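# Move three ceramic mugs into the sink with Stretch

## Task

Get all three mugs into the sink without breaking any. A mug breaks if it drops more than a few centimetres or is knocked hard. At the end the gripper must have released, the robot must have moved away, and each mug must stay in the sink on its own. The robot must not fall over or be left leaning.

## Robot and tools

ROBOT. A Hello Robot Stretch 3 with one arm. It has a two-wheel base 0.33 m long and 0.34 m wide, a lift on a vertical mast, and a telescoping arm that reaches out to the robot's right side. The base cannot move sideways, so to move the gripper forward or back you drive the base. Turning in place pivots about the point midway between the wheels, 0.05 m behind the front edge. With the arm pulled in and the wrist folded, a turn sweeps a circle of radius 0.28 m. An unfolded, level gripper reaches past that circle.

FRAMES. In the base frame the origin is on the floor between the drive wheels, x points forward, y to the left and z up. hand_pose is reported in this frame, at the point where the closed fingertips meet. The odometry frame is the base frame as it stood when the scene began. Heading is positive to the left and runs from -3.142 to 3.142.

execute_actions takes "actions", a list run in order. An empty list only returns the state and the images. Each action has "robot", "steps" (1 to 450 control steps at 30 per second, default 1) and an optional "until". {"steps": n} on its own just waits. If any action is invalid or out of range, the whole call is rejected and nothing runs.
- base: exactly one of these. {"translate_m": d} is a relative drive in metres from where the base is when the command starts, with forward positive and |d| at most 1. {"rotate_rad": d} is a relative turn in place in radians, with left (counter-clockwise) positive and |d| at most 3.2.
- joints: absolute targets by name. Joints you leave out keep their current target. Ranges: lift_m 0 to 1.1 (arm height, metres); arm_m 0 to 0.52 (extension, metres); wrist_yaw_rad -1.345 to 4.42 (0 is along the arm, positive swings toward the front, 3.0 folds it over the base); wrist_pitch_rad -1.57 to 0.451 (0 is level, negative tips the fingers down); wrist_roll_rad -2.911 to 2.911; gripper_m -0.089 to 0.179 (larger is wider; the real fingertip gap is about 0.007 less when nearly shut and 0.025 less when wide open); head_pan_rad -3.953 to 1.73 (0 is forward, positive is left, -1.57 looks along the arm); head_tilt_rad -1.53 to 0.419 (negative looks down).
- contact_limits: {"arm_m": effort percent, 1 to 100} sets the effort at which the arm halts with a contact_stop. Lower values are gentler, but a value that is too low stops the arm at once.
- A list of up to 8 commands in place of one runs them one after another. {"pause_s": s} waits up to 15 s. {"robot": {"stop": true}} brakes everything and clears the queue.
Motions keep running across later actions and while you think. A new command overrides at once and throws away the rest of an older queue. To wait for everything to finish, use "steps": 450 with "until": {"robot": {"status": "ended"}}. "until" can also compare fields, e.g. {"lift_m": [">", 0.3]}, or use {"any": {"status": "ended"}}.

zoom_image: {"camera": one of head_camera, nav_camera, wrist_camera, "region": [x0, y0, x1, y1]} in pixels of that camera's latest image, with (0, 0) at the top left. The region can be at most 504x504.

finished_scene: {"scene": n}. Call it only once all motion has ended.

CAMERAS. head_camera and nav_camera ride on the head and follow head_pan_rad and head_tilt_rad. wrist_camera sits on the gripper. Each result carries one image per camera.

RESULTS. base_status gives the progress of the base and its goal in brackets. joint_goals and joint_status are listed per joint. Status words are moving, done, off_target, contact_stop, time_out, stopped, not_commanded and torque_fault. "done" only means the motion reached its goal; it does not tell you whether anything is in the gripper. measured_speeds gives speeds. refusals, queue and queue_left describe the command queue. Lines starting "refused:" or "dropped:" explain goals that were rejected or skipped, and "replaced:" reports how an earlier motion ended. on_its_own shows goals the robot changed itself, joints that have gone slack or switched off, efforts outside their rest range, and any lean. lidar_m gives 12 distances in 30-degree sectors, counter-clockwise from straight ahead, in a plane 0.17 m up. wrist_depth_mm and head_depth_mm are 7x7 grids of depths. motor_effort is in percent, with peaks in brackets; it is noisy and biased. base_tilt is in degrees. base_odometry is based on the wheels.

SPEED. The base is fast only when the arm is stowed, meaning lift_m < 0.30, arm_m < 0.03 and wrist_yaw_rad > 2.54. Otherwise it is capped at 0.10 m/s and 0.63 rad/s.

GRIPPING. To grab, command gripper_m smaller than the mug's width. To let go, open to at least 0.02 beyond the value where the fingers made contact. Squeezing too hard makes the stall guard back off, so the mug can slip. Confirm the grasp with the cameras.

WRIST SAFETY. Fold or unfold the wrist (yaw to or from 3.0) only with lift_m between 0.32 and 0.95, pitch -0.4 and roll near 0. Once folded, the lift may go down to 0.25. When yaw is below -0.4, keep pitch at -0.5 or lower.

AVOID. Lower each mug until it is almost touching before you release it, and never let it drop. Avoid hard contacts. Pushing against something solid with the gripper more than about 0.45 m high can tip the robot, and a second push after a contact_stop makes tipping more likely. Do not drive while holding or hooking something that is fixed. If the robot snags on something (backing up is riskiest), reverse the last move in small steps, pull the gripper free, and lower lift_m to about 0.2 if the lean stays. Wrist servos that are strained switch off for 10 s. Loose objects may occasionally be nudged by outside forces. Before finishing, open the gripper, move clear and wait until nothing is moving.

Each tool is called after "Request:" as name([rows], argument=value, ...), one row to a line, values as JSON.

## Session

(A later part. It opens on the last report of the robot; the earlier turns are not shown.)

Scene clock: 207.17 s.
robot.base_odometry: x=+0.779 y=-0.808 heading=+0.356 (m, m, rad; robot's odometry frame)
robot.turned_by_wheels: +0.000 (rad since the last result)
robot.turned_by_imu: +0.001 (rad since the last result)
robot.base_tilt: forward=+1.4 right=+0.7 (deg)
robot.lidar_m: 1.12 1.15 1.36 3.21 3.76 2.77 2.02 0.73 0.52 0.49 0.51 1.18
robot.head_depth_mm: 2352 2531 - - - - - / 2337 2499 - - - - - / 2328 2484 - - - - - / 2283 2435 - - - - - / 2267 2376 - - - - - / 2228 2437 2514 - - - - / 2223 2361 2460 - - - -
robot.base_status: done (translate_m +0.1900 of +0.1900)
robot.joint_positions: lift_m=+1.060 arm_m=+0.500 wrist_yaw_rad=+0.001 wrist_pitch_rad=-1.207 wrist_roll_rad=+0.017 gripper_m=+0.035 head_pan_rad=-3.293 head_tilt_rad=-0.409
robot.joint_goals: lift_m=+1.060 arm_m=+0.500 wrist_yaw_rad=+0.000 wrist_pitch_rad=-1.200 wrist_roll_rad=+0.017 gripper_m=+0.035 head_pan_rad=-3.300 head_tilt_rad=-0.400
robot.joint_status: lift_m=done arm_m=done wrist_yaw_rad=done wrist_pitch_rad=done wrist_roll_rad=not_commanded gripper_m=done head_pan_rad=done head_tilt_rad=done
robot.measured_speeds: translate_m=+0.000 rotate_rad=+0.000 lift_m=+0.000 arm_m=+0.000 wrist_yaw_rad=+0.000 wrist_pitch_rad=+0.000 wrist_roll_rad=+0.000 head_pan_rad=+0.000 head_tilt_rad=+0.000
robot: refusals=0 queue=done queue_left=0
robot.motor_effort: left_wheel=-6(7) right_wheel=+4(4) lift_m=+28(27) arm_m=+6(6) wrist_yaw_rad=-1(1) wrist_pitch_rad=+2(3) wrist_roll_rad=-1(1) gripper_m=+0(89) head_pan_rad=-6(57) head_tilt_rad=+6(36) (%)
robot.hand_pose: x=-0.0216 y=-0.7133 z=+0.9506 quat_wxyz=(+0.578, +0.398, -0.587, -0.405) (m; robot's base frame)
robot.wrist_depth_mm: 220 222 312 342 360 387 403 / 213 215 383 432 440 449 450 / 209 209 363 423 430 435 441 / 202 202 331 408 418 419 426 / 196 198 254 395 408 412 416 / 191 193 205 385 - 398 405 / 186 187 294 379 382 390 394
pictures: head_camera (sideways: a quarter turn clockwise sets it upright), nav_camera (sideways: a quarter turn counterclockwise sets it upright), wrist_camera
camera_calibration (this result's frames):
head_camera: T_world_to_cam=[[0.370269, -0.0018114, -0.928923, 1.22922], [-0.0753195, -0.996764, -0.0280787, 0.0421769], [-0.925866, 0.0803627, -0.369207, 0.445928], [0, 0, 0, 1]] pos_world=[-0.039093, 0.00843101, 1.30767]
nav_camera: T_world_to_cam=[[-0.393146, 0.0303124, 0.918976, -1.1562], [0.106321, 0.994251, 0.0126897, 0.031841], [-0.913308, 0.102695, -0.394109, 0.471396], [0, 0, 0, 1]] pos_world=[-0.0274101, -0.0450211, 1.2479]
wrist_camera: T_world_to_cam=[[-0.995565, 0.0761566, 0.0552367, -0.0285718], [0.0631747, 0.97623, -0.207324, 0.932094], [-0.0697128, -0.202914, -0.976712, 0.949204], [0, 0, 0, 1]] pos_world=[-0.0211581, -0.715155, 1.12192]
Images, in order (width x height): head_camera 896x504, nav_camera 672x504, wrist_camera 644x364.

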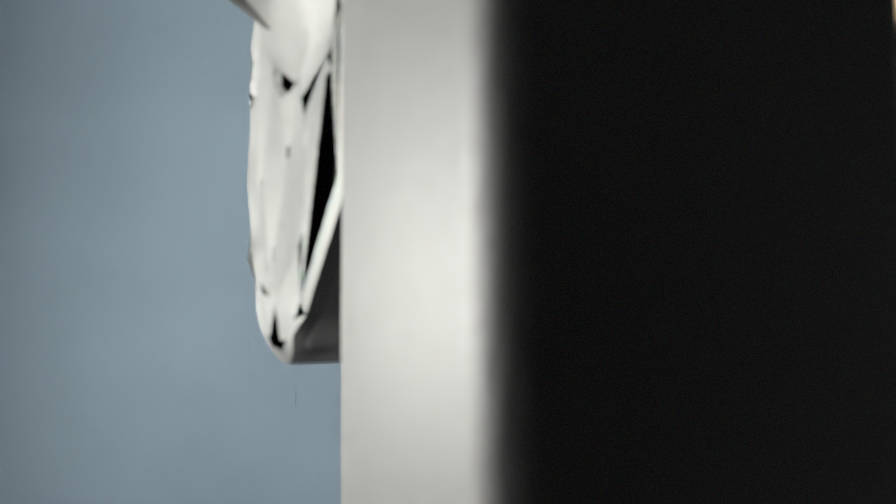

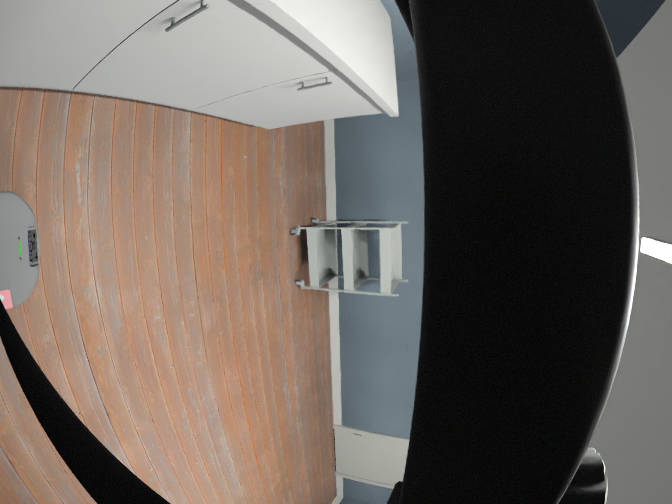

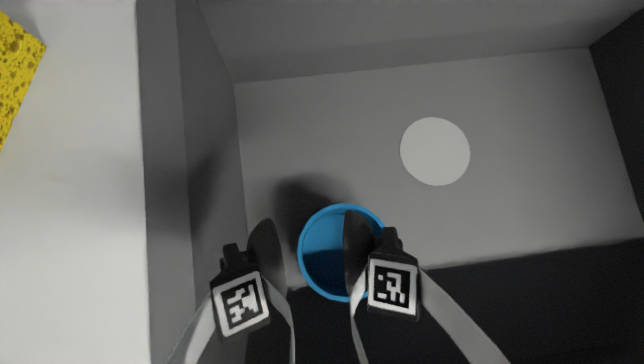

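Request:
execute_actions([
  {"robot":[{"joints":{"arm_m":0.0,"wrist_pitch_rad":-0.4,"head_pan_rad":-1.3,"head_tilt_rad":-0.7}},{"base":{"rotate_rad":1.772},"joints":{"lift_m":0.28,"wrist_yaw_rad":2.9}},{"base":{"translate_m":1.0}},{"base":{"translate_m":1.0}},{"base":{"translate_m":0.5}},{"base":{"rotate_rad":1.37},"joints":{"lift_m":0.92}}],"steps":450,"until":{"robot":{"status":"ended"}}},
  {"steps":450,"until":{"robot":{"status":"ended"}}},
  {"steps":450,"until":{"robot":{"status":"ended"}}},
])

Scene clock: 258.97 s.
robot.base_odometry: x=-0.542 y=+1.314 heading=-2.786 (m, m, rad; robot's odometry frame)
robot.turned_by_wheels: +3.141 (rad since the last result)
robot.turned_by_imu: +3.144 (rad since the last result)
robot.base_tilt: forward=+1.6 right=+0.6 (deg)
robot.lidar_m: 2.24 2.32 2.53 2.94 1.82 1.33 1.49 1.53 0.91 1.20 1.04 1.04
robot.head_depth_mm: 994 1090 1144 916 747 659 - / 1018 1125 1188 921 747 - - / 1048 1160 1184 920 744 - - / 1071 1192 1189 920 723 1352 1209 / 1105 1229 1190 918 749 1386 1223 / 1138 1274 1195 923 750 1416 1220 / 1169 1312 1189 919 771 1409 1226
robot.base_status: done (rotate_rad +1.3697 of +1.3700)
robot.joint_positions: lift_m=+0.920 arm_m=+0.000 wrist_yaw_rad=+2.899 wrist_pitch_rad=-0.418 wrist_roll_rad=+0.017 gripper_m=+0.035 head_pan_rad=-1.307 head_tilt_rad=-0.692
robot.joint_goals: lift_m=+0.920 arm_m=+0.000 wrist_yaw_rad=+2.900 wrist_pitch_rad=-0.400 wrist_roll_rad=+0.017 gripper_m=+0.035 head_pan_rad=-1.300 head_tilt_rad=-0.700
robot.joint_status: lift_m=done arm_m=done wrist_yaw_rad=done wrist_pitch_rad=done wrist_roll_rad=not_commanded gripper_m=done head_pan_rad=done head_tilt_rad=done
robot.measured_speeds: translate_m=+0.000 rotate_rad=+0.000 lift_m=+0.000 arm_m=+0.000 wrist_yaw_rad=+0.000 wrist_pitch_rad=+0.000 wrist_roll_rad=+0.000 head_pan_rad=+0.000 head_tilt_rad=+0.000
robot: refusals=0 queue=done queue_left=0
robot.motor_effort: left_wheel=-7(15) right_wheel=+5(9) lift_m=+28(30) arm_m=-5(4) wrist_yaw_rad=+1(2) wrist_pitch_rad=+5(5) wrist_roll_rad=-1(1) gripper_m=+0(0) head_pan_rad=+4(52) head_tilt_rad=-5(35) (%)
robot.hand_pose: x=+0.0327 y=+0.0724 z=+0.9325 quat_wxyz=(+0.230, +0.710, +0.060, +0.663) (m; robot's base frame)
robot.wrist_depth_mm: - - - - - - - / - - - - - - - / - - - - - - - / - - - - - - - / - - - - - - - / - - - - - - - / - - - - - - -
pictures: head_camera (sideways: a quarter turn clockwise sets it upright), nav_camera (sideways: a quarter turn counterclockwise sets it upright), wrist_camera
camera_calibration (this result's frames):
head_camera: T_world_to_cam=[[-0.21158, 0.575823, -0.789722, 1.05122], [0.941189, 0.337831, -0.00583216, 0.00700742], [0.263434, -0.744512, -0.613437, 0.756452], [0, 0, 0, 1]] pos_world=[0.016547, -0.0444985, 1.29425]
nav_camera: T_world_to_cam=[[0.193725, -0.604541, 0.772659, -0.968976], [-0.952194, -0.305493, -0.000283115, 0.0551895], [0.236213, -0.735666, -0.634822, 0.777576], [0, 0, 0, 1]] pos_world=[0.0565929, 0.00311078, 1.24233]
wrist_camera: T_world_to_cam=[[0.943997, -0.329599, -0.0153208, -0.00165938], [-0.191663, -0.509956, -0.838576, 0.862536], [0.268581, 0.79455, -0.544569, 0.608498], [0, 0, 0, 1]] pos_world=[0.00345133, -0.044173, 1.05465]
Images, in order (width x height): head_camera 896x504, nav_camera 672x504, wrist_camera 644x364.

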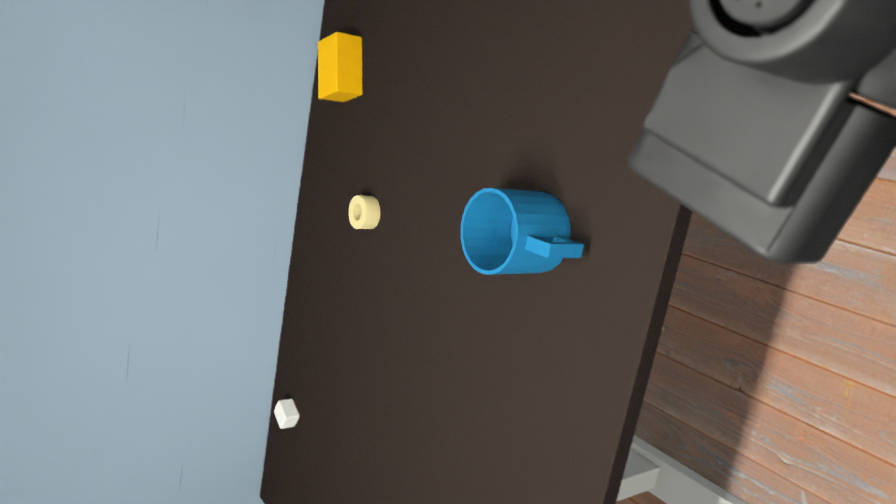

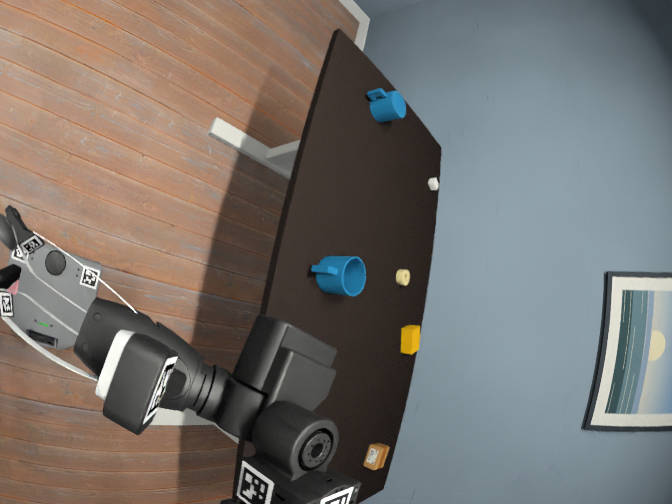

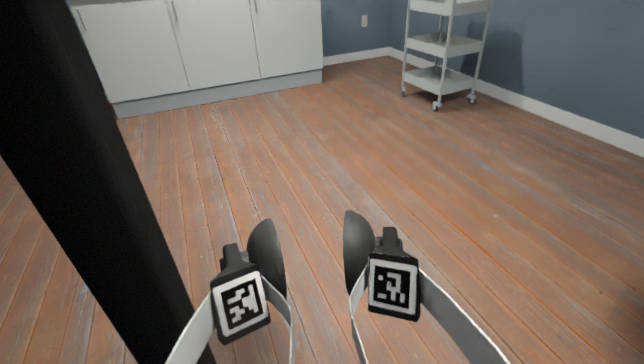

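Request:
execute_actions([
  {"robot":[{"base":{"translate_m":0.243},"joints":{"wrist_yaw_rad":0,"gripper_m":0.045}},{"joints":{"lift_m":1.0,"wrist_pitch_rad":-1.2}},{"joints":{"arm_m":0.36}},{"joints":{"lift_m":0.95}}],"steps":450,"until":{"robot":{"status":"ended"}}},
])

Scene clock: 274.10 s.
robot.base_odometry: x=-0.770 y=+1.230 heading=-2.786 (m, m, rad; robot's odometry frame)
robot.turned_by_wheels: +0.000 (rad since the last result)
robot.turned_by_imu: +0.003 (rad since the last result)
robot.base_tilt: forward=+1.6 right=+0.6 (deg)
robot.lidar_m: 2.00 2.08 2.39 2.96 2.59 1.56 1.74 1.78 1.05 1.19 0.88 1.62
robot.head_depth_mm: 985 1078 1155 885 710 646 1221 / 1009 1114 1185 920 746 660 1223 / 1034 1150 1192 915 747 675 1223 / 1064 1183 1193 920 749 1331 1222 / 1100 1222 1190 922 748 1358 1228 / 1129 1253 1199 892 749 1355 1217 / 1161 1298 1426 853 747 1416 1219
robot.base_status: done (translate_m +0.2430 of +0.2430)
robot.joint_positions: lift_m=+0.950 arm_m=+0.360 wrist_yaw_rad=+0.001 wrist_pitch_rad=-1.203 wrist_roll_rad=+0.016 gripper_m=+0.045 head_pan_rad=-1.307 head_tilt_rad=-0.692
robot.joint_goals: lift_m=+0.950 arm_m=+0.360 wrist_yaw_rad=+0.000 wrist_pitch_rad=-1.200 wrist_roll_rad=+0.016 gripper_m=+0.045 head_pan_rad=-1.300 head_tilt_rad=-0.700
robot.joint_status: lift_m=done arm_m=done wrist_yaw_rad=done wrist_pitch_rad=done wrist_roll_rad=not_commanded gripper_m=done head_pan_rad=done head_tilt_rad=done
robot.measured_speeds: translate_m=+0.000 rotate_rad=+0.000 lift_m=+0.000 arm_m=+0.000 wrist_yaw_rad=+0.000 wrist_pitch_rad=+0.000 wrist_roll_rad=+0.000 head_pan_rad=+0.000 head_tilt_rad=+0.000
robot: refusals=0 queue=done queue_left=0
robot.motor_effort: left_wheel=-7(9) right_wheel=+4(6) lift_m=+23(25) arm_m=+6(7) wrist_yaw_rad=-1(2) wrist_pitch_rad=+0(5) wrist_roll_rad=-1(1) gripper_m=-1(47) head_pan_rad=+4(4) head_tilt_rad=-5(5) (%)
robot.hand_pose: x=-0.0216 y=-0.5742 z=+0.8411 quat_wxyz=(+0.578, +0.397, -0.587, -0.404) (m; robot's base frame)
robot.wrist_depth_mm: 308 311 317 320 325 329 332 / 298 303 308 310 316 320 326 / 291 294 298 298 305 308 312 / 282 286 287 291 295 299 305 / 274 276 280 278 265 288 293 / 267 268 - 271 - 283 285 / 261 262 263 265 266 275 277
pictures: head_camera (sideways: a quarter turn clockwise sets it upright), nav_camera (sideways: a quarter turn counterclockwise sets it upright), wrist_camera
camera_calibration (this result's frames):
head_camera: T_world_to_cam=[[-0.21158, 0.575823, -0.789722, 1.05122], [0.941189, 0.337831, -0.00583217, 0.00700743], [0.263434, -0.744512, -0.613437, 0.756452], [0, 0, 0, 1]] pos_world=[0.016547, -0.0444985, 1.29425]
nav_camera: T_world_to_cam=[[0.193725, -0.60454, 0.772659, -0.968976], [-0.952194, -0.305493, -0.000283109, 0.0551895], [0.236213, -0.735666, -0.634822, 0.777576], [0, 0, 0, 1]] pos_world=[0.0565929, 0.00311078, 1.24233]
wrist_camera: T_world_to_cam=[[-0.995567, 0.0762724, 0.0550312, -0.0328829], [0.0630713, 0.975459, -0.210952, 0.77622], [-0.0697706, -0.206546, -0.975946, 0.86773], [0, 0, 0, 1]] pos_world=[-0.0211524, -0.575437, 1.01241]
Images, in order (width x height): head_camera 896x504, nav_camera 672x504, wrist_camera 644x364.

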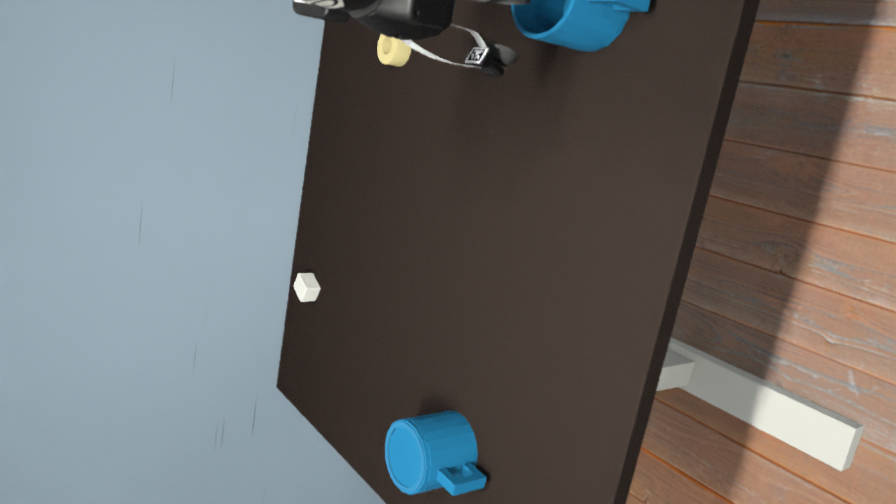

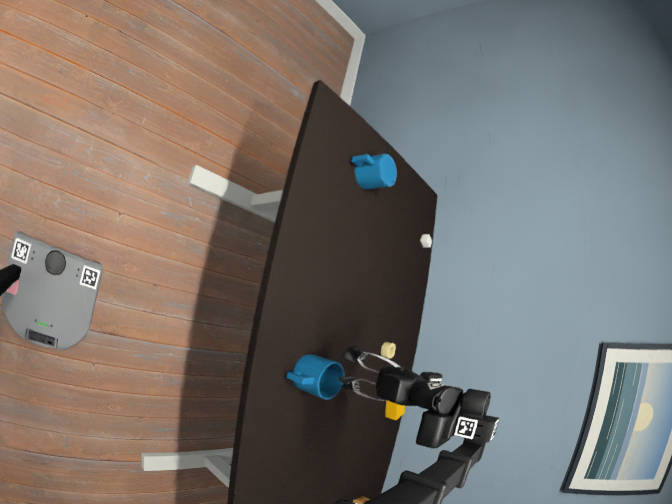

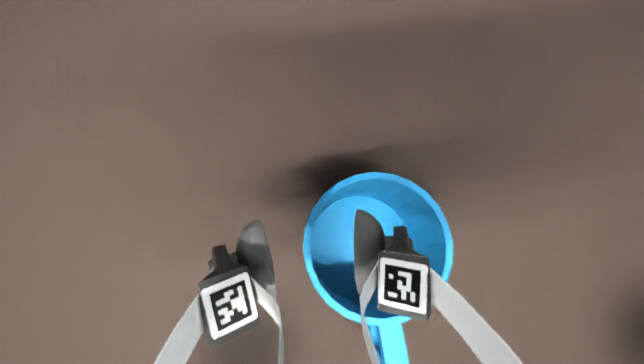

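Request:
execute_actions([
  {"robot":[{"joints":{"lift_m":0.89}},{"joints":{"gripper_m":-0.05}},{"pause_s":0.3},{"joints":{"lift_m":0.96}},{"joints":{"arm_m":0.0,"lift_m":1.1},"base":{"rotate_rad":1.752}},{"base":{"translate_m":1.0}}],"steps":300,"until":{"robot":{"queue_left":["<",1]}}},
])

Request:
execute_actions([
  {"steps":450,"until":{"robot":{"status":"ended"}}},
  {"robot":[{"base":{"translate_m":1.0}},{"base":{"translate_m":0.49},"joints":{"wrist_pitch_rad":-0.7,"head_pan_rad":-1.5,"head_tilt_rad":-0.75}},{"base":{"rotate_rad":1.392}},{"joints":{"arm_m":0.2}}],"steps":450,"until":{"robot":{"status":"ended"}}},
  {"steps":450,"until":{"robot":{"status":"ended"}}},
])

Scene clock: 298.23 s.
robot.base_odometry: x=-0.770 y=+1.230 heading=-1.034 (m, m, rad; robot's odometry frame)
robot.turned_by_wheels: +1.752 (rad since the last result)
robot.turned_by_imu: +1.742 (rad since the last result)
robot.base_tilt: forward=+1.6 right=+0.7 (deg)
robot.lidar_m: 2.96 1.98 1.56 1.74 1.05 1.21 1.19 0.88 1.93 2.00 2.18 2.37
robot.head_depth_mm: 1722 1886 2059 2098 1769 - - / 1780 1975 2170 2062 1675 1441 1204 / 1863 2047 2306 2041 1690 1413 1222 / 1940 2166 2377 2073 1684 1421 1230 / 2038 2279 2494 2055 1680 1414 1230 / 2155 2399 2565 2072 1675 1419 1228 / 2243 2539 2697 2075 1683 1416 1224
robot.base_status: done (rotate_rad +1.7517 of +1.7520)
robot.joint_positions: lift_m=+1.099 arm_m=+0.000 wrist_yaw_rad=+0.001 wrist_pitch_rad=-1.210 wrist_roll_rad=+0.016 gripper_m=-0.039 head_pan_rad=-1.307 head_tilt_rad=-0.692
robot.joint_goals: lift_m=+1.100 arm_m=+0.000 wrist_yaw_rad=+0.000 wrist_pitch_rad=-1.200 wrist_roll_rad=+0.016 gripper_m=-0.040 head_pan_rad=-1.300 head_tilt_rad=-0.700
robot.joint_status: lift_m=done arm_m=done wrist_yaw_rad=done wrist_pitch_rad=done wrist_roll_rad=not_commanded gripper_m=done head_pan_rad=done head_tilt_rad=done
robot.measured_speeds: translate_m=+0.000 rotate_rad=+0.000 lift_m=+0.000 arm_m=+0.000 wrist_yaw_rad=+0.000 wrist_pitch_rad=+0.000 wrist_roll_rad=+0.000 head_pan_rad=+0.000 head_tilt_rad=+0.000
robot: refusals=0 queue=running queue_left=0
robot.on_its_own: gripper_m is held at -0.040, not at your -0.050, by its stall guard, which is not easing now
robot.motor_effort: left_wheel=-7(14) right_wheel=+5(9) lift_m=+29(33) arm_m=-6(8) wrist_yaw_rad=+0(0) wrist_pitch_rad=+2(3) wrist_roll_rad=+0(1) gripper_m=-22(100) head_pan_rad=+4(4) head_tilt_rad=-5(5) (%)
robot.hand_pose: x=-0.0216 y=-0.2133 z=+0.9892 quat_wxyz=(+0.577, +0.399, -0.586, -0.405) (m; robot's base frame)
robot.wrist_depth_mm: - - - - - - 515 / - - - - - - 503 / - - - - - - 498 / - - - - 181 - 979 / - - - 220 221 - - / - - - - 199 - - / - - - 157 158 - -
pictures: head_camera (sideways: a quarter turn clockwise sets it upright), nav_camera (sideways: a quarter turn counterclockwise sets it upright), wrist_camera
camera_calibration (this result's frames):
head_camera: T_world_to_cam=[[-0.211607, 0.575814, -0.789722, 1.05122], [0.941173, 0.337875, -0.00583212, 0.00700746], [0.263469, -0.744499, -0.613437, 0.756452], [0, 0, 0, 1]] pos_world=[0.0165491, -0.044498, 1.29425]
nav_camera: T_world_to_cam=[[0.193754, -0.604532, 0.772658, -0.968976], [-0.95218, -0.305538, -0.00028314, 0.0551894], [0.236247, -0.735655, -0.634822, 0.777576], [0, 0, 0, 1]] pos_world=[0.0565928, 0.00311318, 1.24233]
wrist_camera: T_world_to_cam=[[-0.9956, 0.0752899, 0.0557838, -0.0695162], [0.0624316, 0.97692, -0.204277, 0.449161], [-0.0698763, -0.199896, -0.977322, 1.08964], [0, 0, 0, 1]] pos_world=[-0.021112, -0.215745, 1.16056]
Images, in order (width x height): head_camera 896x504, nav_camera 672x504, wrist_camera 644x364.

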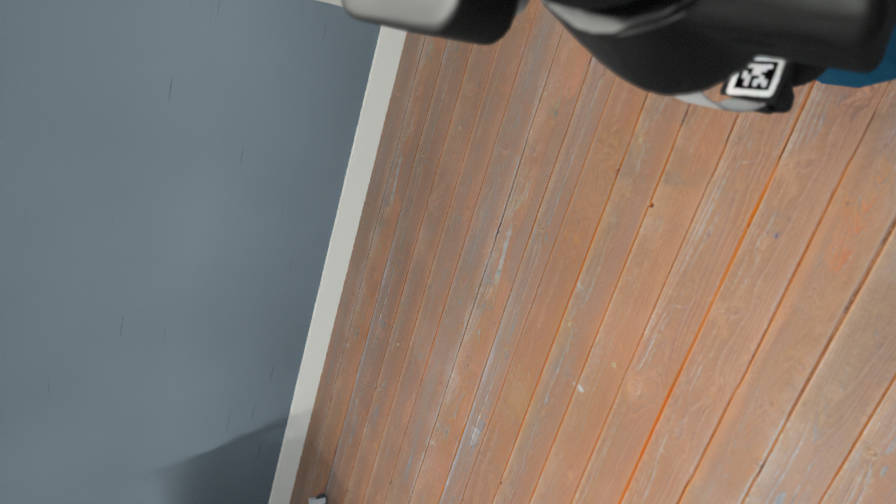

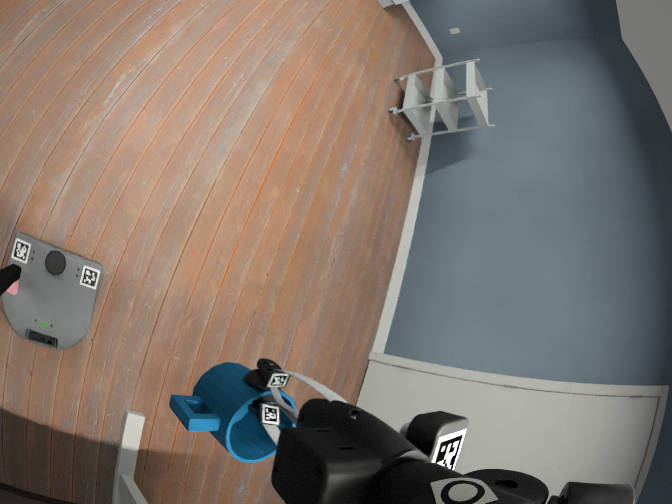

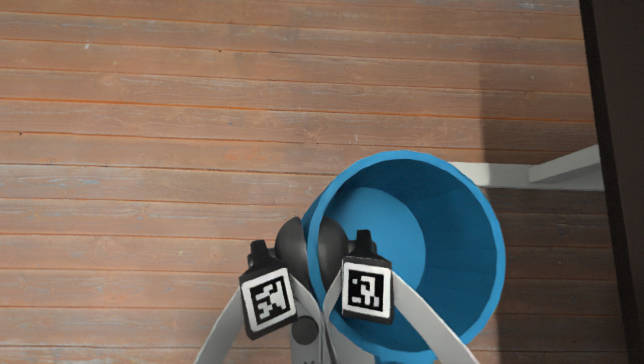

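Scene clock: 333.20 s.
robot.base_odometry: x=+0.503 y=-0.910 heading=+0.358 (m, m, rad; robot's odometry frame)
robot.turned_by_wheels: +1.392 (rad since the last result)
robot.turned_by_imu: +1.402 (rad since the last result)
robot.base_tilt: forward=+1.4 right=+0.7 (deg)
robot.lidar_m: 1.43 1.46 1.56 3.23 3.30 2.47 1.71 0.76 0.54 0.51 0.52 0.68
robot.head_depth_mm: - 933 523 591 694 844 1132 / - - 520 593 699 858 1134 / 950 982 1000 611 715 875 1157 / 863 940 1008 612 725 892 1155 / 969 981 1020 613 737 907 1151 / 975 990 1010 613 752 926 1176 / 985 996 825 635 761 946 1178
robot.base_status: done (rotate_rad +1.3917 of +1.3920)
robot.joint_positions: lift_m=+1.099 arm_m=+0.200 wrist_yaw_rad=+0.001 wrist_pitch_rad=-0.736 wrist_roll_rad=+0.016 gripper_m=-0.039 head_pan_rad=-1.493 head_tilt_rad=-0.741
robot.joint_goals: lift_m=+1.100 arm_m=+0.200 wrist_yaw_rad=+0.000 wrist_pitch_rad=-0.700 wrist_roll_rad=+0.016 gripper_m=-0.040 head_pan_rad=-1.500 head_tilt_rad=-0.750
robot.joint_status: lift_m=done arm_m=done wrist_yaw_rad=done wrist_pitch_rad=done wrist_roll_rad=not_commanded gripper_m=done head_pan_rad=done head_tilt_rad=done
robot.measured_speeds: translate_m=+0.000 rotate_rad=+0.000 lift_m=+0.000 arm_m=+0.000 wrist_yaw_rad=+0.000 wrist_pitch_rad=+0.000 wrist_roll_rad=+0.000 head_pan_rad=+0.000 head_tilt_rad=+0.000
robot: refusals=0 queue=done queue_left=0
robot.on_its_own: gripper_m is held at -0.040, not at your -0.050, by its stall guard, which is not easing now
robot.motor_effort: left_wheel=-7(13) right_wheel=+5(7) lift_m=+30(29) arm_m=+6(8) wrist_yaw_rad=-1(0) wrist_pitch_rad=+10(10) wrist_roll_rad=-1(1) gripper_m=-22(22) head_pan_rad=-5(28) head_tilt_rad=-6(15) (%)
robot.hand_pose: x=-0.0215 y=-0.5183 z=+1.0476 quat_wxyz=(+0.655, +0.253, -0.665, -0.257) (m; robot's base frame)
robot.wrist_depth_mm: 557 523 564 565 555 552 556 / 507 534 560 572 476 466 465 / 545 611 643 658 405 404 407 / 544 623 613 597 180 361 358 / 491 525 549 221 223 309 319 / 474 456 291 - 201 280 289 / 271 268 267 263 160 272 503
pictures: head_camera (sideways: a quarter turn clockwise sets it upright), nav_camera (sideways: a quarter turn counterclockwise sets it upright), wrist_camera
camera_calibration (this result's frames):
head_camera: T_world_to_cam=[[-0.104162, 0.64292, -0.758818, 1.01028], [0.987474, 0.157768, -0.00187822, 0.00157723], [0.118509, -0.749509, -0.6513, 0.80659], [0, 0, 0, 1]] pos_world=[0.0080871, -0.0452341, 1.29196]
nav_camera: T_world_to_cam=[[0.0812283, -0.66697, 0.740644, -0.926562], [-0.992317, -0.123693, -0.00255867, 0.0583967], [0.0933188, -0.734746, -0.671893, 0.826668], [0, 0, 0, 1]] pos_world=[0.0560674, -0.00337459, 1.24183]
wrist_camera: T_world_to_cam=[[-0.995615, 0.0923753, 0.0147299, 0.00215554], [0.0627333, 0.776177, -0.627386, 1.09816], [-0.0693881, -0.623712, -0.778569, 0.657865], [0, 0, 0, 1]] pos_world=[-0.0210974, -0.44225, 1.20113]
Images, in order (width x height): head_camera 896x504, nav_camera 672x504, wrist_camera 644x364.

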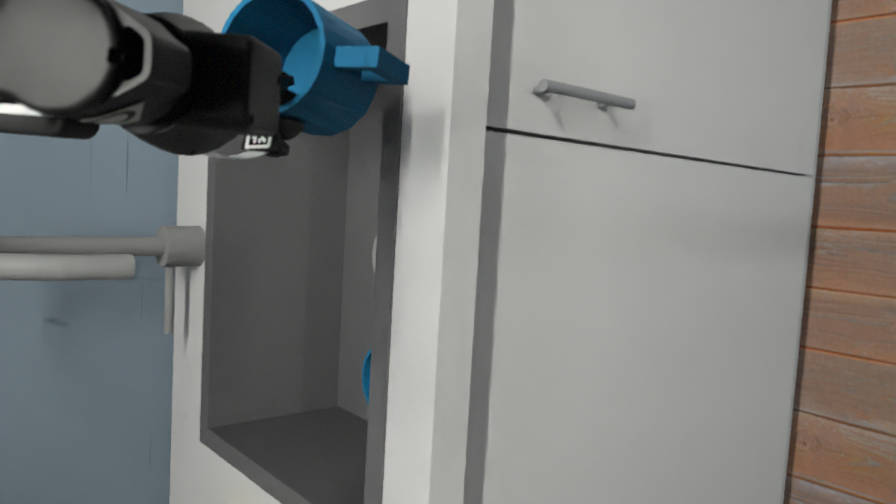

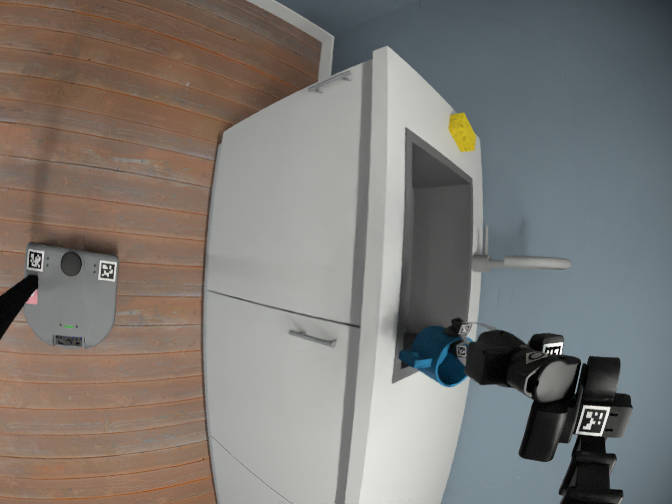

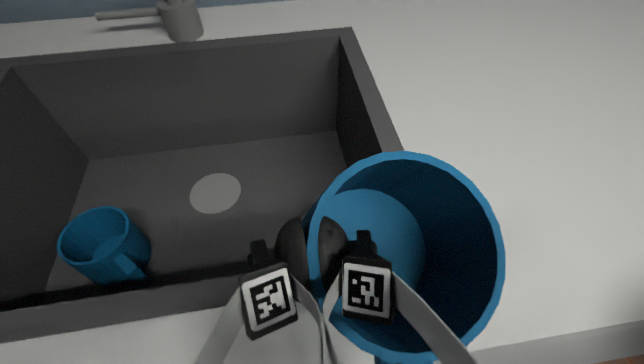

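Request:
execute_actions([
  {"robot":[{"base":{"translate_m":0.04},"joints":{"arm_m":0.45}},{"joints":{"arm_m":0.52,"wrist_pitch_rad":-1.2}},{"joints":{"lift_m":1.04}}],"steps":450,"until":{"robot":{"status":"ended"}}},
])

Scene clock: 343.90 s.
robot.base_odometry: x=+0.541 y=-0.896 heading=+0.358 (m, m, rad; robot's odometry frame)
robot.turned_by_wheels: +0.000 (rad since the last result)
robot.turned_by_imu: +0.001 (rad since the last result)
robot.base_tilt: forward=+1.5 right=+0.6 (deg)
robot.lidar_m: 1.39 1.42 1.53 3.22 3.30 2.50 1.75 0.76 0.53 0.50 0.52 0.68
robot.head_depth_mm: 962 984 808 594 688 840 1134 / 930 929 742 594 699 855 1135 / 939 943 1001 599 710 870 1162 / 929 941 1007 612 724 883 1160 / 965 983 1022 613 731 902 1154 / 975 987 969 613 745 922 1179 / 984 987 769 620 759 938 1173
robot.base_status: done (translate_m +0.0400 of +0.0400)
robot.joint_positions: lift_m=+1.040 arm_m=+0.518 wrist_yaw_rad=+0.001 wrist_pitch_rad=-1.209 wrist_roll_rad=+0.016 gripper_m=-0.039 head_pan_rad=-1.493 head_tilt_rad=-0.741
robot.joint_goals: lift_m=+1.040 arm_m=+0.520 wrist_yaw_rad=+0.000 wrist_pitch_rad=-1.200 wrist_roll_rad=+0.016 gripper_m=-0.040 head_pan_rad=-1.500 head_tilt_rad=-0.750
robot.joint_status: lift_m=done arm_m=done wrist_yaw_rad=done wrist_pitch_rad=done wrist_roll_rad=not_commanded gripper_m=done head_pan_rad=done head_tilt_rad=done
robot.measured_speeds: translate_m=+0.000 rotate_rad=+0.000 lift_m=+0.000 arm_m=+0.000 wrist_yaw_rad=+0.000 wrist_pitch_rad=+0.000 wrist_roll_rad=+0.000 head_pan_rad=+0.000 head_tilt_rad=+0.000
robot: refusals=0 queue=done queue_left=0
robot.on_its_own: gripper_m is held at -0.040, not at your -0.050, by its stall guard, which is not easing now
robot.motor_effort: left_wheel=-7(10) right_wheel=+4(7) lift_m=+25(32) arm_m=+6(9) wrist_yaw_rad=-1(0) wrist_pitch_rad=+2(11) wrist_roll_rad=-1(1) gripper_m=-22(22) head_pan_rad=-5(4) head_tilt_rad=-7(6) (%)
robot.hand_pose: x=-0.0216 y=-0.7310 z=+0.9305 quat_wxyz=(+0.577, +0.399, -0.586, -0.405) (m; robot's base frame)
robot.wrist_depth_mm: 284 295 313 334 319 213 215 / 348 373 403 410 336 207 208 / 385 391 398 405 354 205 201 / 376 376 386 388 181 200 194 / 367 369 376 219 221 187 189 / 313 362 368 - 198 190 182 / 315 350 352 358 159 222 178
pictures: head_camera (sideways: a quarter turn clockwise sets it upright), nav_camera (sideways: a quarter turn counterclockwise sets it upright), wrist_camera
camera_calibration (this result's frames):
head_camera: T_world_to_cam=[[-0.104136, 0.642948, -0.758797, 1.01026], [0.987481, 0.157726, -0.00187569, 0.0015739], [0.118476, -0.749493, -0.651324, 0.806621], [0, 0, 0, 1]] pos_world=[0.00808516, -0.0452338, 1.29196]
nav_camera: T_world_to_cam=[[0.0812019, -0.666996, 0.740623, -0.926534], [-0.992323, -0.123651, -0.00256013, 0.0583986], [0.0932861, -0.734729, -0.671916, 0.826699], [0, 0, 0, 1]] pos_world=[0.0560671, -0.00337483, 1.24183]
wrist_camera: T_world_to_cam=[[-0.995565, 0.0759601, 0.0555053, -0.0265223], [0.0631071, 0.976765, -0.204809, 0.943241], [-0.069773, -0.200398, -0.977227, 0.928364], [0, 0, 0, 1]] pos_world=[-0.0211551, -0.733268, 1.10188]
Images, in order (width x height): head_camera 896x504, nav_camera 672x504, wrist_camera 644x364.

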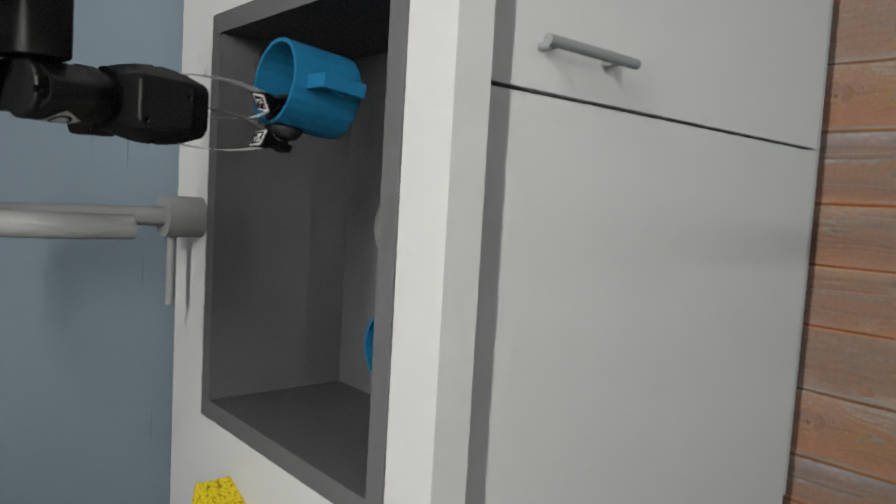

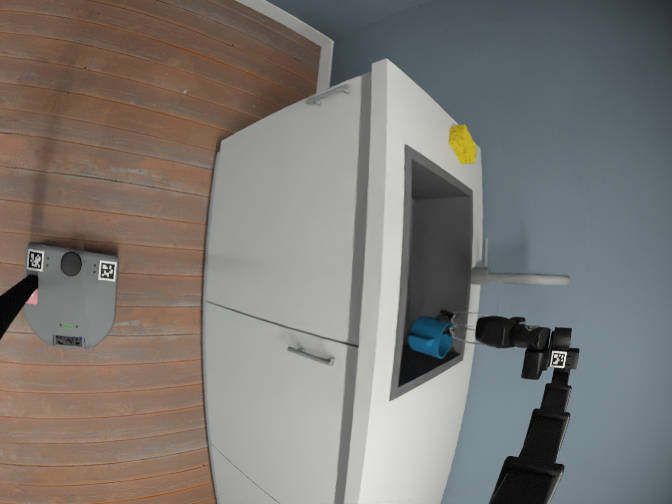

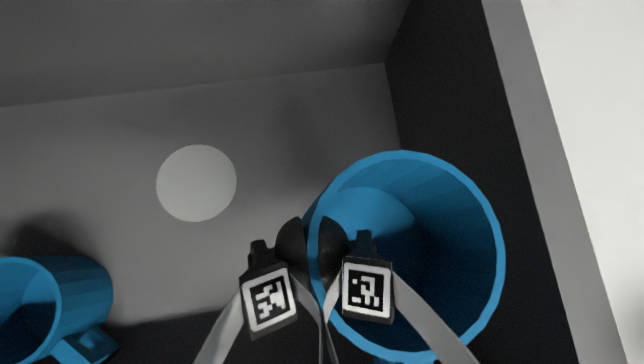

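Request:
execute_actions([
  {"robot":[{"joints":{"lift_m":0.93}},{"joints":{"lift_m":0.888}}],"steps":450,"until":{"robot":{"status":"ended"}}},
])

Scene clock: 354.47 s.
robot.base_odometry: x=+0.541 y=-0.896 heading=+0.358 (m, m, rad; robot's odometry frame)
robot.turned_by_wheels: +0.000 (rad since the last result)
robot.turned_by_imu: +0.000 (rad since the last result)
robot.base_tilt: forward=+1.6 right=+0.7 (deg)
robot.lidar_m: 1.39 1.42 1.53 3.24 3.31 2.50 1.75 0.76 0.53 0.50 0.52 0.68
robot.head_depth_mm: 930 - 879 590 686 836 1124 / 942 - 1008 594 702 852 1132 / 931 941 991 600 712 870 1157 / 931 943 1008 611 725 886 1162 / 966 986 1014 612 735 904 1154 / 974 989 975 614 746 923 1179 / 987 995 770 619 759 941 1178
robot.base_status: done (translate_m +0.0400 of +0.0400)
robot.joint_positions: lift_m=+0.888 arm_m=+0.518 wrist_yaw_rad=+0.001 wrist_pitch_rad=-1.209 wrist_roll_rad=+0.016 gripper_m=-0.039 head_pan_rad=-1.493 head_tilt_rad=-0.741
robot.joint_goals: lift_m=+0.888 arm_m=+0.520 wrist_yaw_rad=+0.000 wrist_pitch_rad=-1.200 wrist_roll_rad=+0.016 gripper_m=-0.040 head_pan_rad=-1.500 head_tilt_rad=-0.750
robot.joint_status: lift_m=done arm_m=done wrist_yaw_rad=done wrist_pitch_rad=done wrist_roll_rad=not_commanded gripper_m=done head_pan_rad=done head_tilt_rad=done
robot.measured_speeds: translate_m=+0.000 rotate_rad=+0.000 lift_m=+0.000 arm_m=+0.000 wrist_yaw_rad=+0.000 wrist_pitch_rad=+0.000 wrist_roll_rad=+0.000 head_pan_rad=+0.000 head_tilt_rad=+0.000
robot: refusals=0 queue=done queue_left=0
robot.on_its_own: gripper_m is held at -0.040, not at your -0.050, by its stall guard, which is not easing now
robot.motor_effort: left_wheel=-7(7) right_wheel=+4(4) lift_m=+23(24) arm_m=+6(6) wrist_yaw_rad=-1(0) wrist_pitch_rad=+2(2) wrist_roll_rad=-1(1) gripper_m=-23(23) head_pan_rad=-5(5) head_tilt_rad=-6(7) (%)
robot.hand_pose: x=-0.0216 y=-0.7309 z=+0.7785 quat_wxyz=(+0.577, +0.399, -0.586, -0.406) (m; robot's base frame)
robot.wrist_depth_mm: 248 253 255 260 263 192 138 / 244 244 247 251 256 198 141 / 234 237 241 244 247 204 144 / 228 231 235 236 181 200 148 / 223 225 226 220 221 185 151 / 216 219 221 - 200 190 156 / 211 213 215 215 158 221 160
pictures: head_camera (sideways: a quarter turn clockwise sets it upright), nav_camera (sideways: a quarter turn counterclockwise sets it upright), wrist_camera
camera_calibration (this result's frames):
head_camera: T_world_to_cam=[[-0.104136, 0.642948, -0.758797, 1.01026], [0.987481, 0.157726, -0.00187569, 0.0015739], [0.118476, -0.749493, -0.651324, 0.806621], [0, 0, 0, 1]] pos_world=[0.00808516, -0.0452338, 1.29196]
nav_camera: T_world_to_cam=[[0.0812018, -0.666996, 0.740623, -0.926534], [-0.992323, -0.123651, -0.00256013, 0.0583986], [0.093286, -0.734729, -0.671916, 0.826699], [0, 0, 0, 1]] pos_world=[0.0560671, -0.00337483, 1.24183]
wrist_camera: T_world_to_cam=[[-0.995565, 0.0759449, 0.0555255, -0.0181171], [0.0631063, 0.976819, -0.204554, 0.911888], [-0.0697732, -0.200143, -0.977279, 0.780065], [0, 0, 0, 1]] pos_world=[-0.021155, -0.733249, 0.949878]
Images, in order (width x height): head_camera 896x504, nav_camera 672x504, wrist_camera 644x364.

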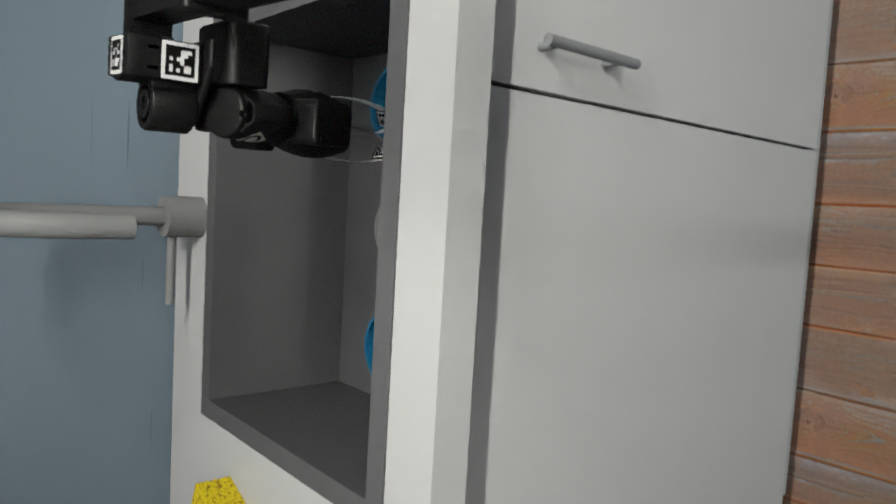

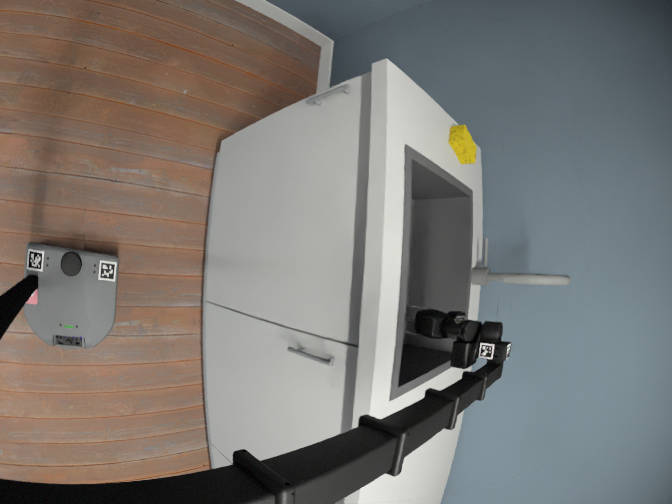

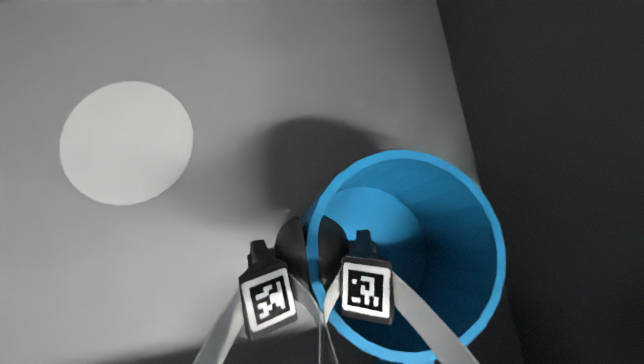

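Request:
execute_actions([
  {"robot":[{"joints":{"gripper_m":0.035}},{"joints":{"lift_m":1.06}},{"joints":{"arm_m":0.0,"head_pan_rad":-1.6,"head_tilt_rad":-0.8},"base":{"rotate_rad":1.95}},{"base":{"translate_m":1.0},"joints":{"lift_m":1.0,"gripper_m":0.15}},{"base":{"translate_m":1.0}},{"base":{"translate_m":0.616}},{"base":{"rotate_rad":1.19}},{"joints":{"arm_m":0.3}}],"steps":450,"until":{"robot":{"status":"ended"}}},
  {"steps":450,"until":{"robot":{"status":"ended"}}},
  {"steps":450,"until":{"robot":{"status":"ended"}}},
  {"steps":450,"until":{"robot":{"status":"ended"}}},
])

Scene clock: 404.47 s.
robot.base_odometry: x=-1.217 y=+1.042 heading=-2.786 (m, m, rad; robot's odometry frame)
robot.turned_by_wheels: +3.139 (rad since the last result)
robot.turned_by_imu: +3.143 (rad since the last result)
robot.base_tilt: forward=+1.4 right=+0.5 (deg)
robot.lidar_m: 1.55 1.61 2.09 2.98 3.04 2.28 1.99 1.40 1.25 0.74 1.20 1.57
robot.head_depth_mm: - 1183 1003 808 681 1328 1165 / - 1188 1002 800 684 1341 1178 / - - 924 814 686 1336 1168 / 1027 1160 1004 764 687 1309 1154 / 1030 1155 1006 795 690 1340 1174 / 1020 1155 1297 863 689 1346 1177 / 1025 1150 1317 1553 1562 1345 1181
robot.base_status: done (rotate_rad +1.1897 of +1.1900)
robot.joint_positions: lift_m=+1.000 arm_m=+0.300 wrist_yaw_rad=+0.001 wrist_pitch_rad=-1.206 wrist_roll_rad=+0.016 gripper_m=+0.150 head_pan_rad=-1.593 head_tilt_rad=-0.790
robot.joint_goals: lift_m=+1.000 arm_m=+0.300 wrist_yaw_rad=+0.000 wrist_pitch_rad=-1.200 wrist_roll_rad=+0.016 gripper_m=+0.150 head_pan_rad=-1.600 head_tilt_rad=-0.800
robot.joint_status: lift_m=done arm_m=done wrist_yaw_rad=done wrist_pitch_rad=done wrist_roll_rad=not_commanded gripper_m=done head_pan_rad=done head_tilt_rad=done
robot.measured_speeds: translate_m=+0.000 rotate_rad=+0.000 lift_m=+0.000 arm_m=+0.000 wrist_yaw_rad=+0.000 wrist_pitch_rad=+0.000 wrist_roll_rad=+0.000 head_pan_rad=+0.000 head_tilt_rad=+0.000
robot: refusals=0 queue=done queue_left=0
robot.motor_effort: left_wheel=-7(17) right_wheel=+4(11) lift_m=+23(27) arm_m=+6(9) wrist_yaw_rad=-1(1) wrist_pitch_rad=+1(3) wrist_roll_rad=-1(1) gripper_m=+0(89) head_pan_rad=-4(19) head_tilt_rad=-6(16) (%)
robot.hand_pose: x=-0.0216 y=-0.5135 z=+0.8909 quat_wxyz=(+0.578, +0.398, -0.587, -0.404) (m; robot's base frame)
robot.wrist_depth_mm: 835 365 370 377 381 389 388 / - 354 275 364 367 376 382 / - 343 268 354 358 363 368 / - 332 333 341 345 352 357 / - 325 328 332 336 344 346 / 969 317 322 322 327 - 336 / 957 304 311 315 318 327 -
pictures: head_camera (sideways: a quarter turn clockwise sets it upright), nav_camera (sideways: a quarter turn counterclockwise sets it upright), wrist_camera
camera_calibration (this result's frames):
head_camera: T_world_to_cam=[[-0.0386064, 0.686842, -0.725781, 0.966826], [0.998294, 0.0583492, 0.00211647, -0.0036894], [0.0438024, -0.724461, -0.687923, 0.854681], [0, 0, 0, 1]] pos_world=[0.00357172, -0.0446582, 1.28967]
nav_camera: T_world_to_cam=[[0.0134064, -0.707555, 0.706531, -0.881691], [-0.999705, -0.0237837, -0.00484881, 0.061423], [0.0202347, -0.706258, -0.707666, 0.873642], [0, 0, 0, 1]] pos_world=[0.0555473, -0.00536768, 1.24149]
wrist_camera: T_world_to_cam=[[-0.995591, 0.0756636, 0.055433, -0.0409275], [0.0625874, 0.976078, -0.208217, 0.725383], [-0.0698613, -0.203829, -0.976511, 0.930771], [0, 0, 0, 1]] pos_world=[-0.021122, -0.515216, 1.06221]
Images, in order (width x height): head_camera 896x504, nav_camera 672x504, wrist_camera 644x364.

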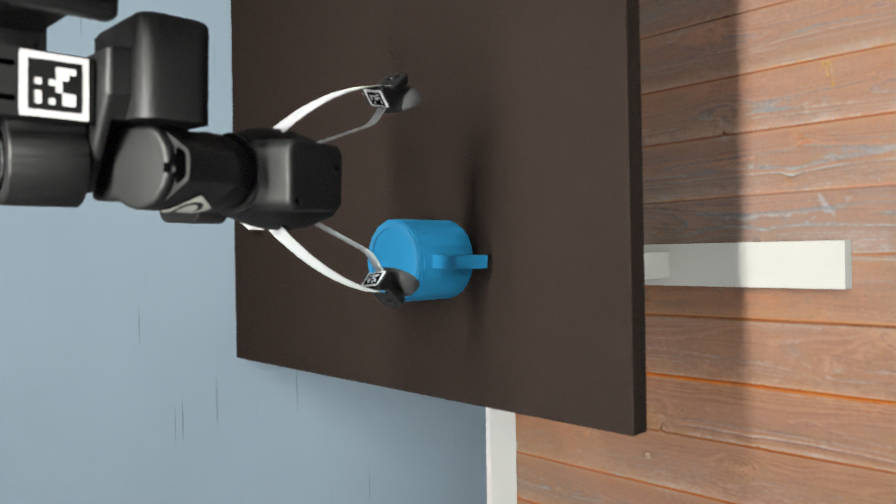

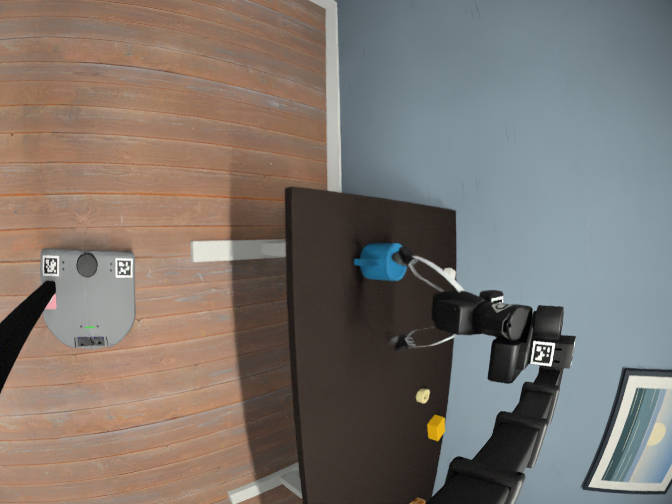

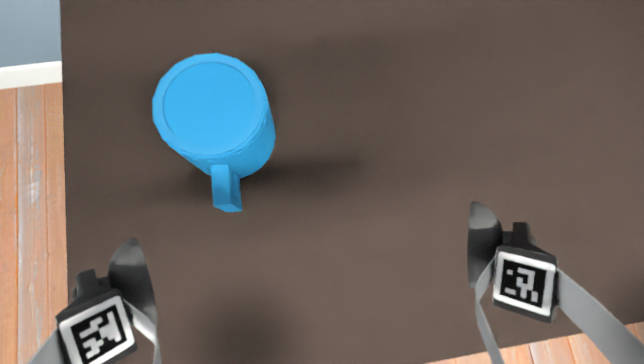

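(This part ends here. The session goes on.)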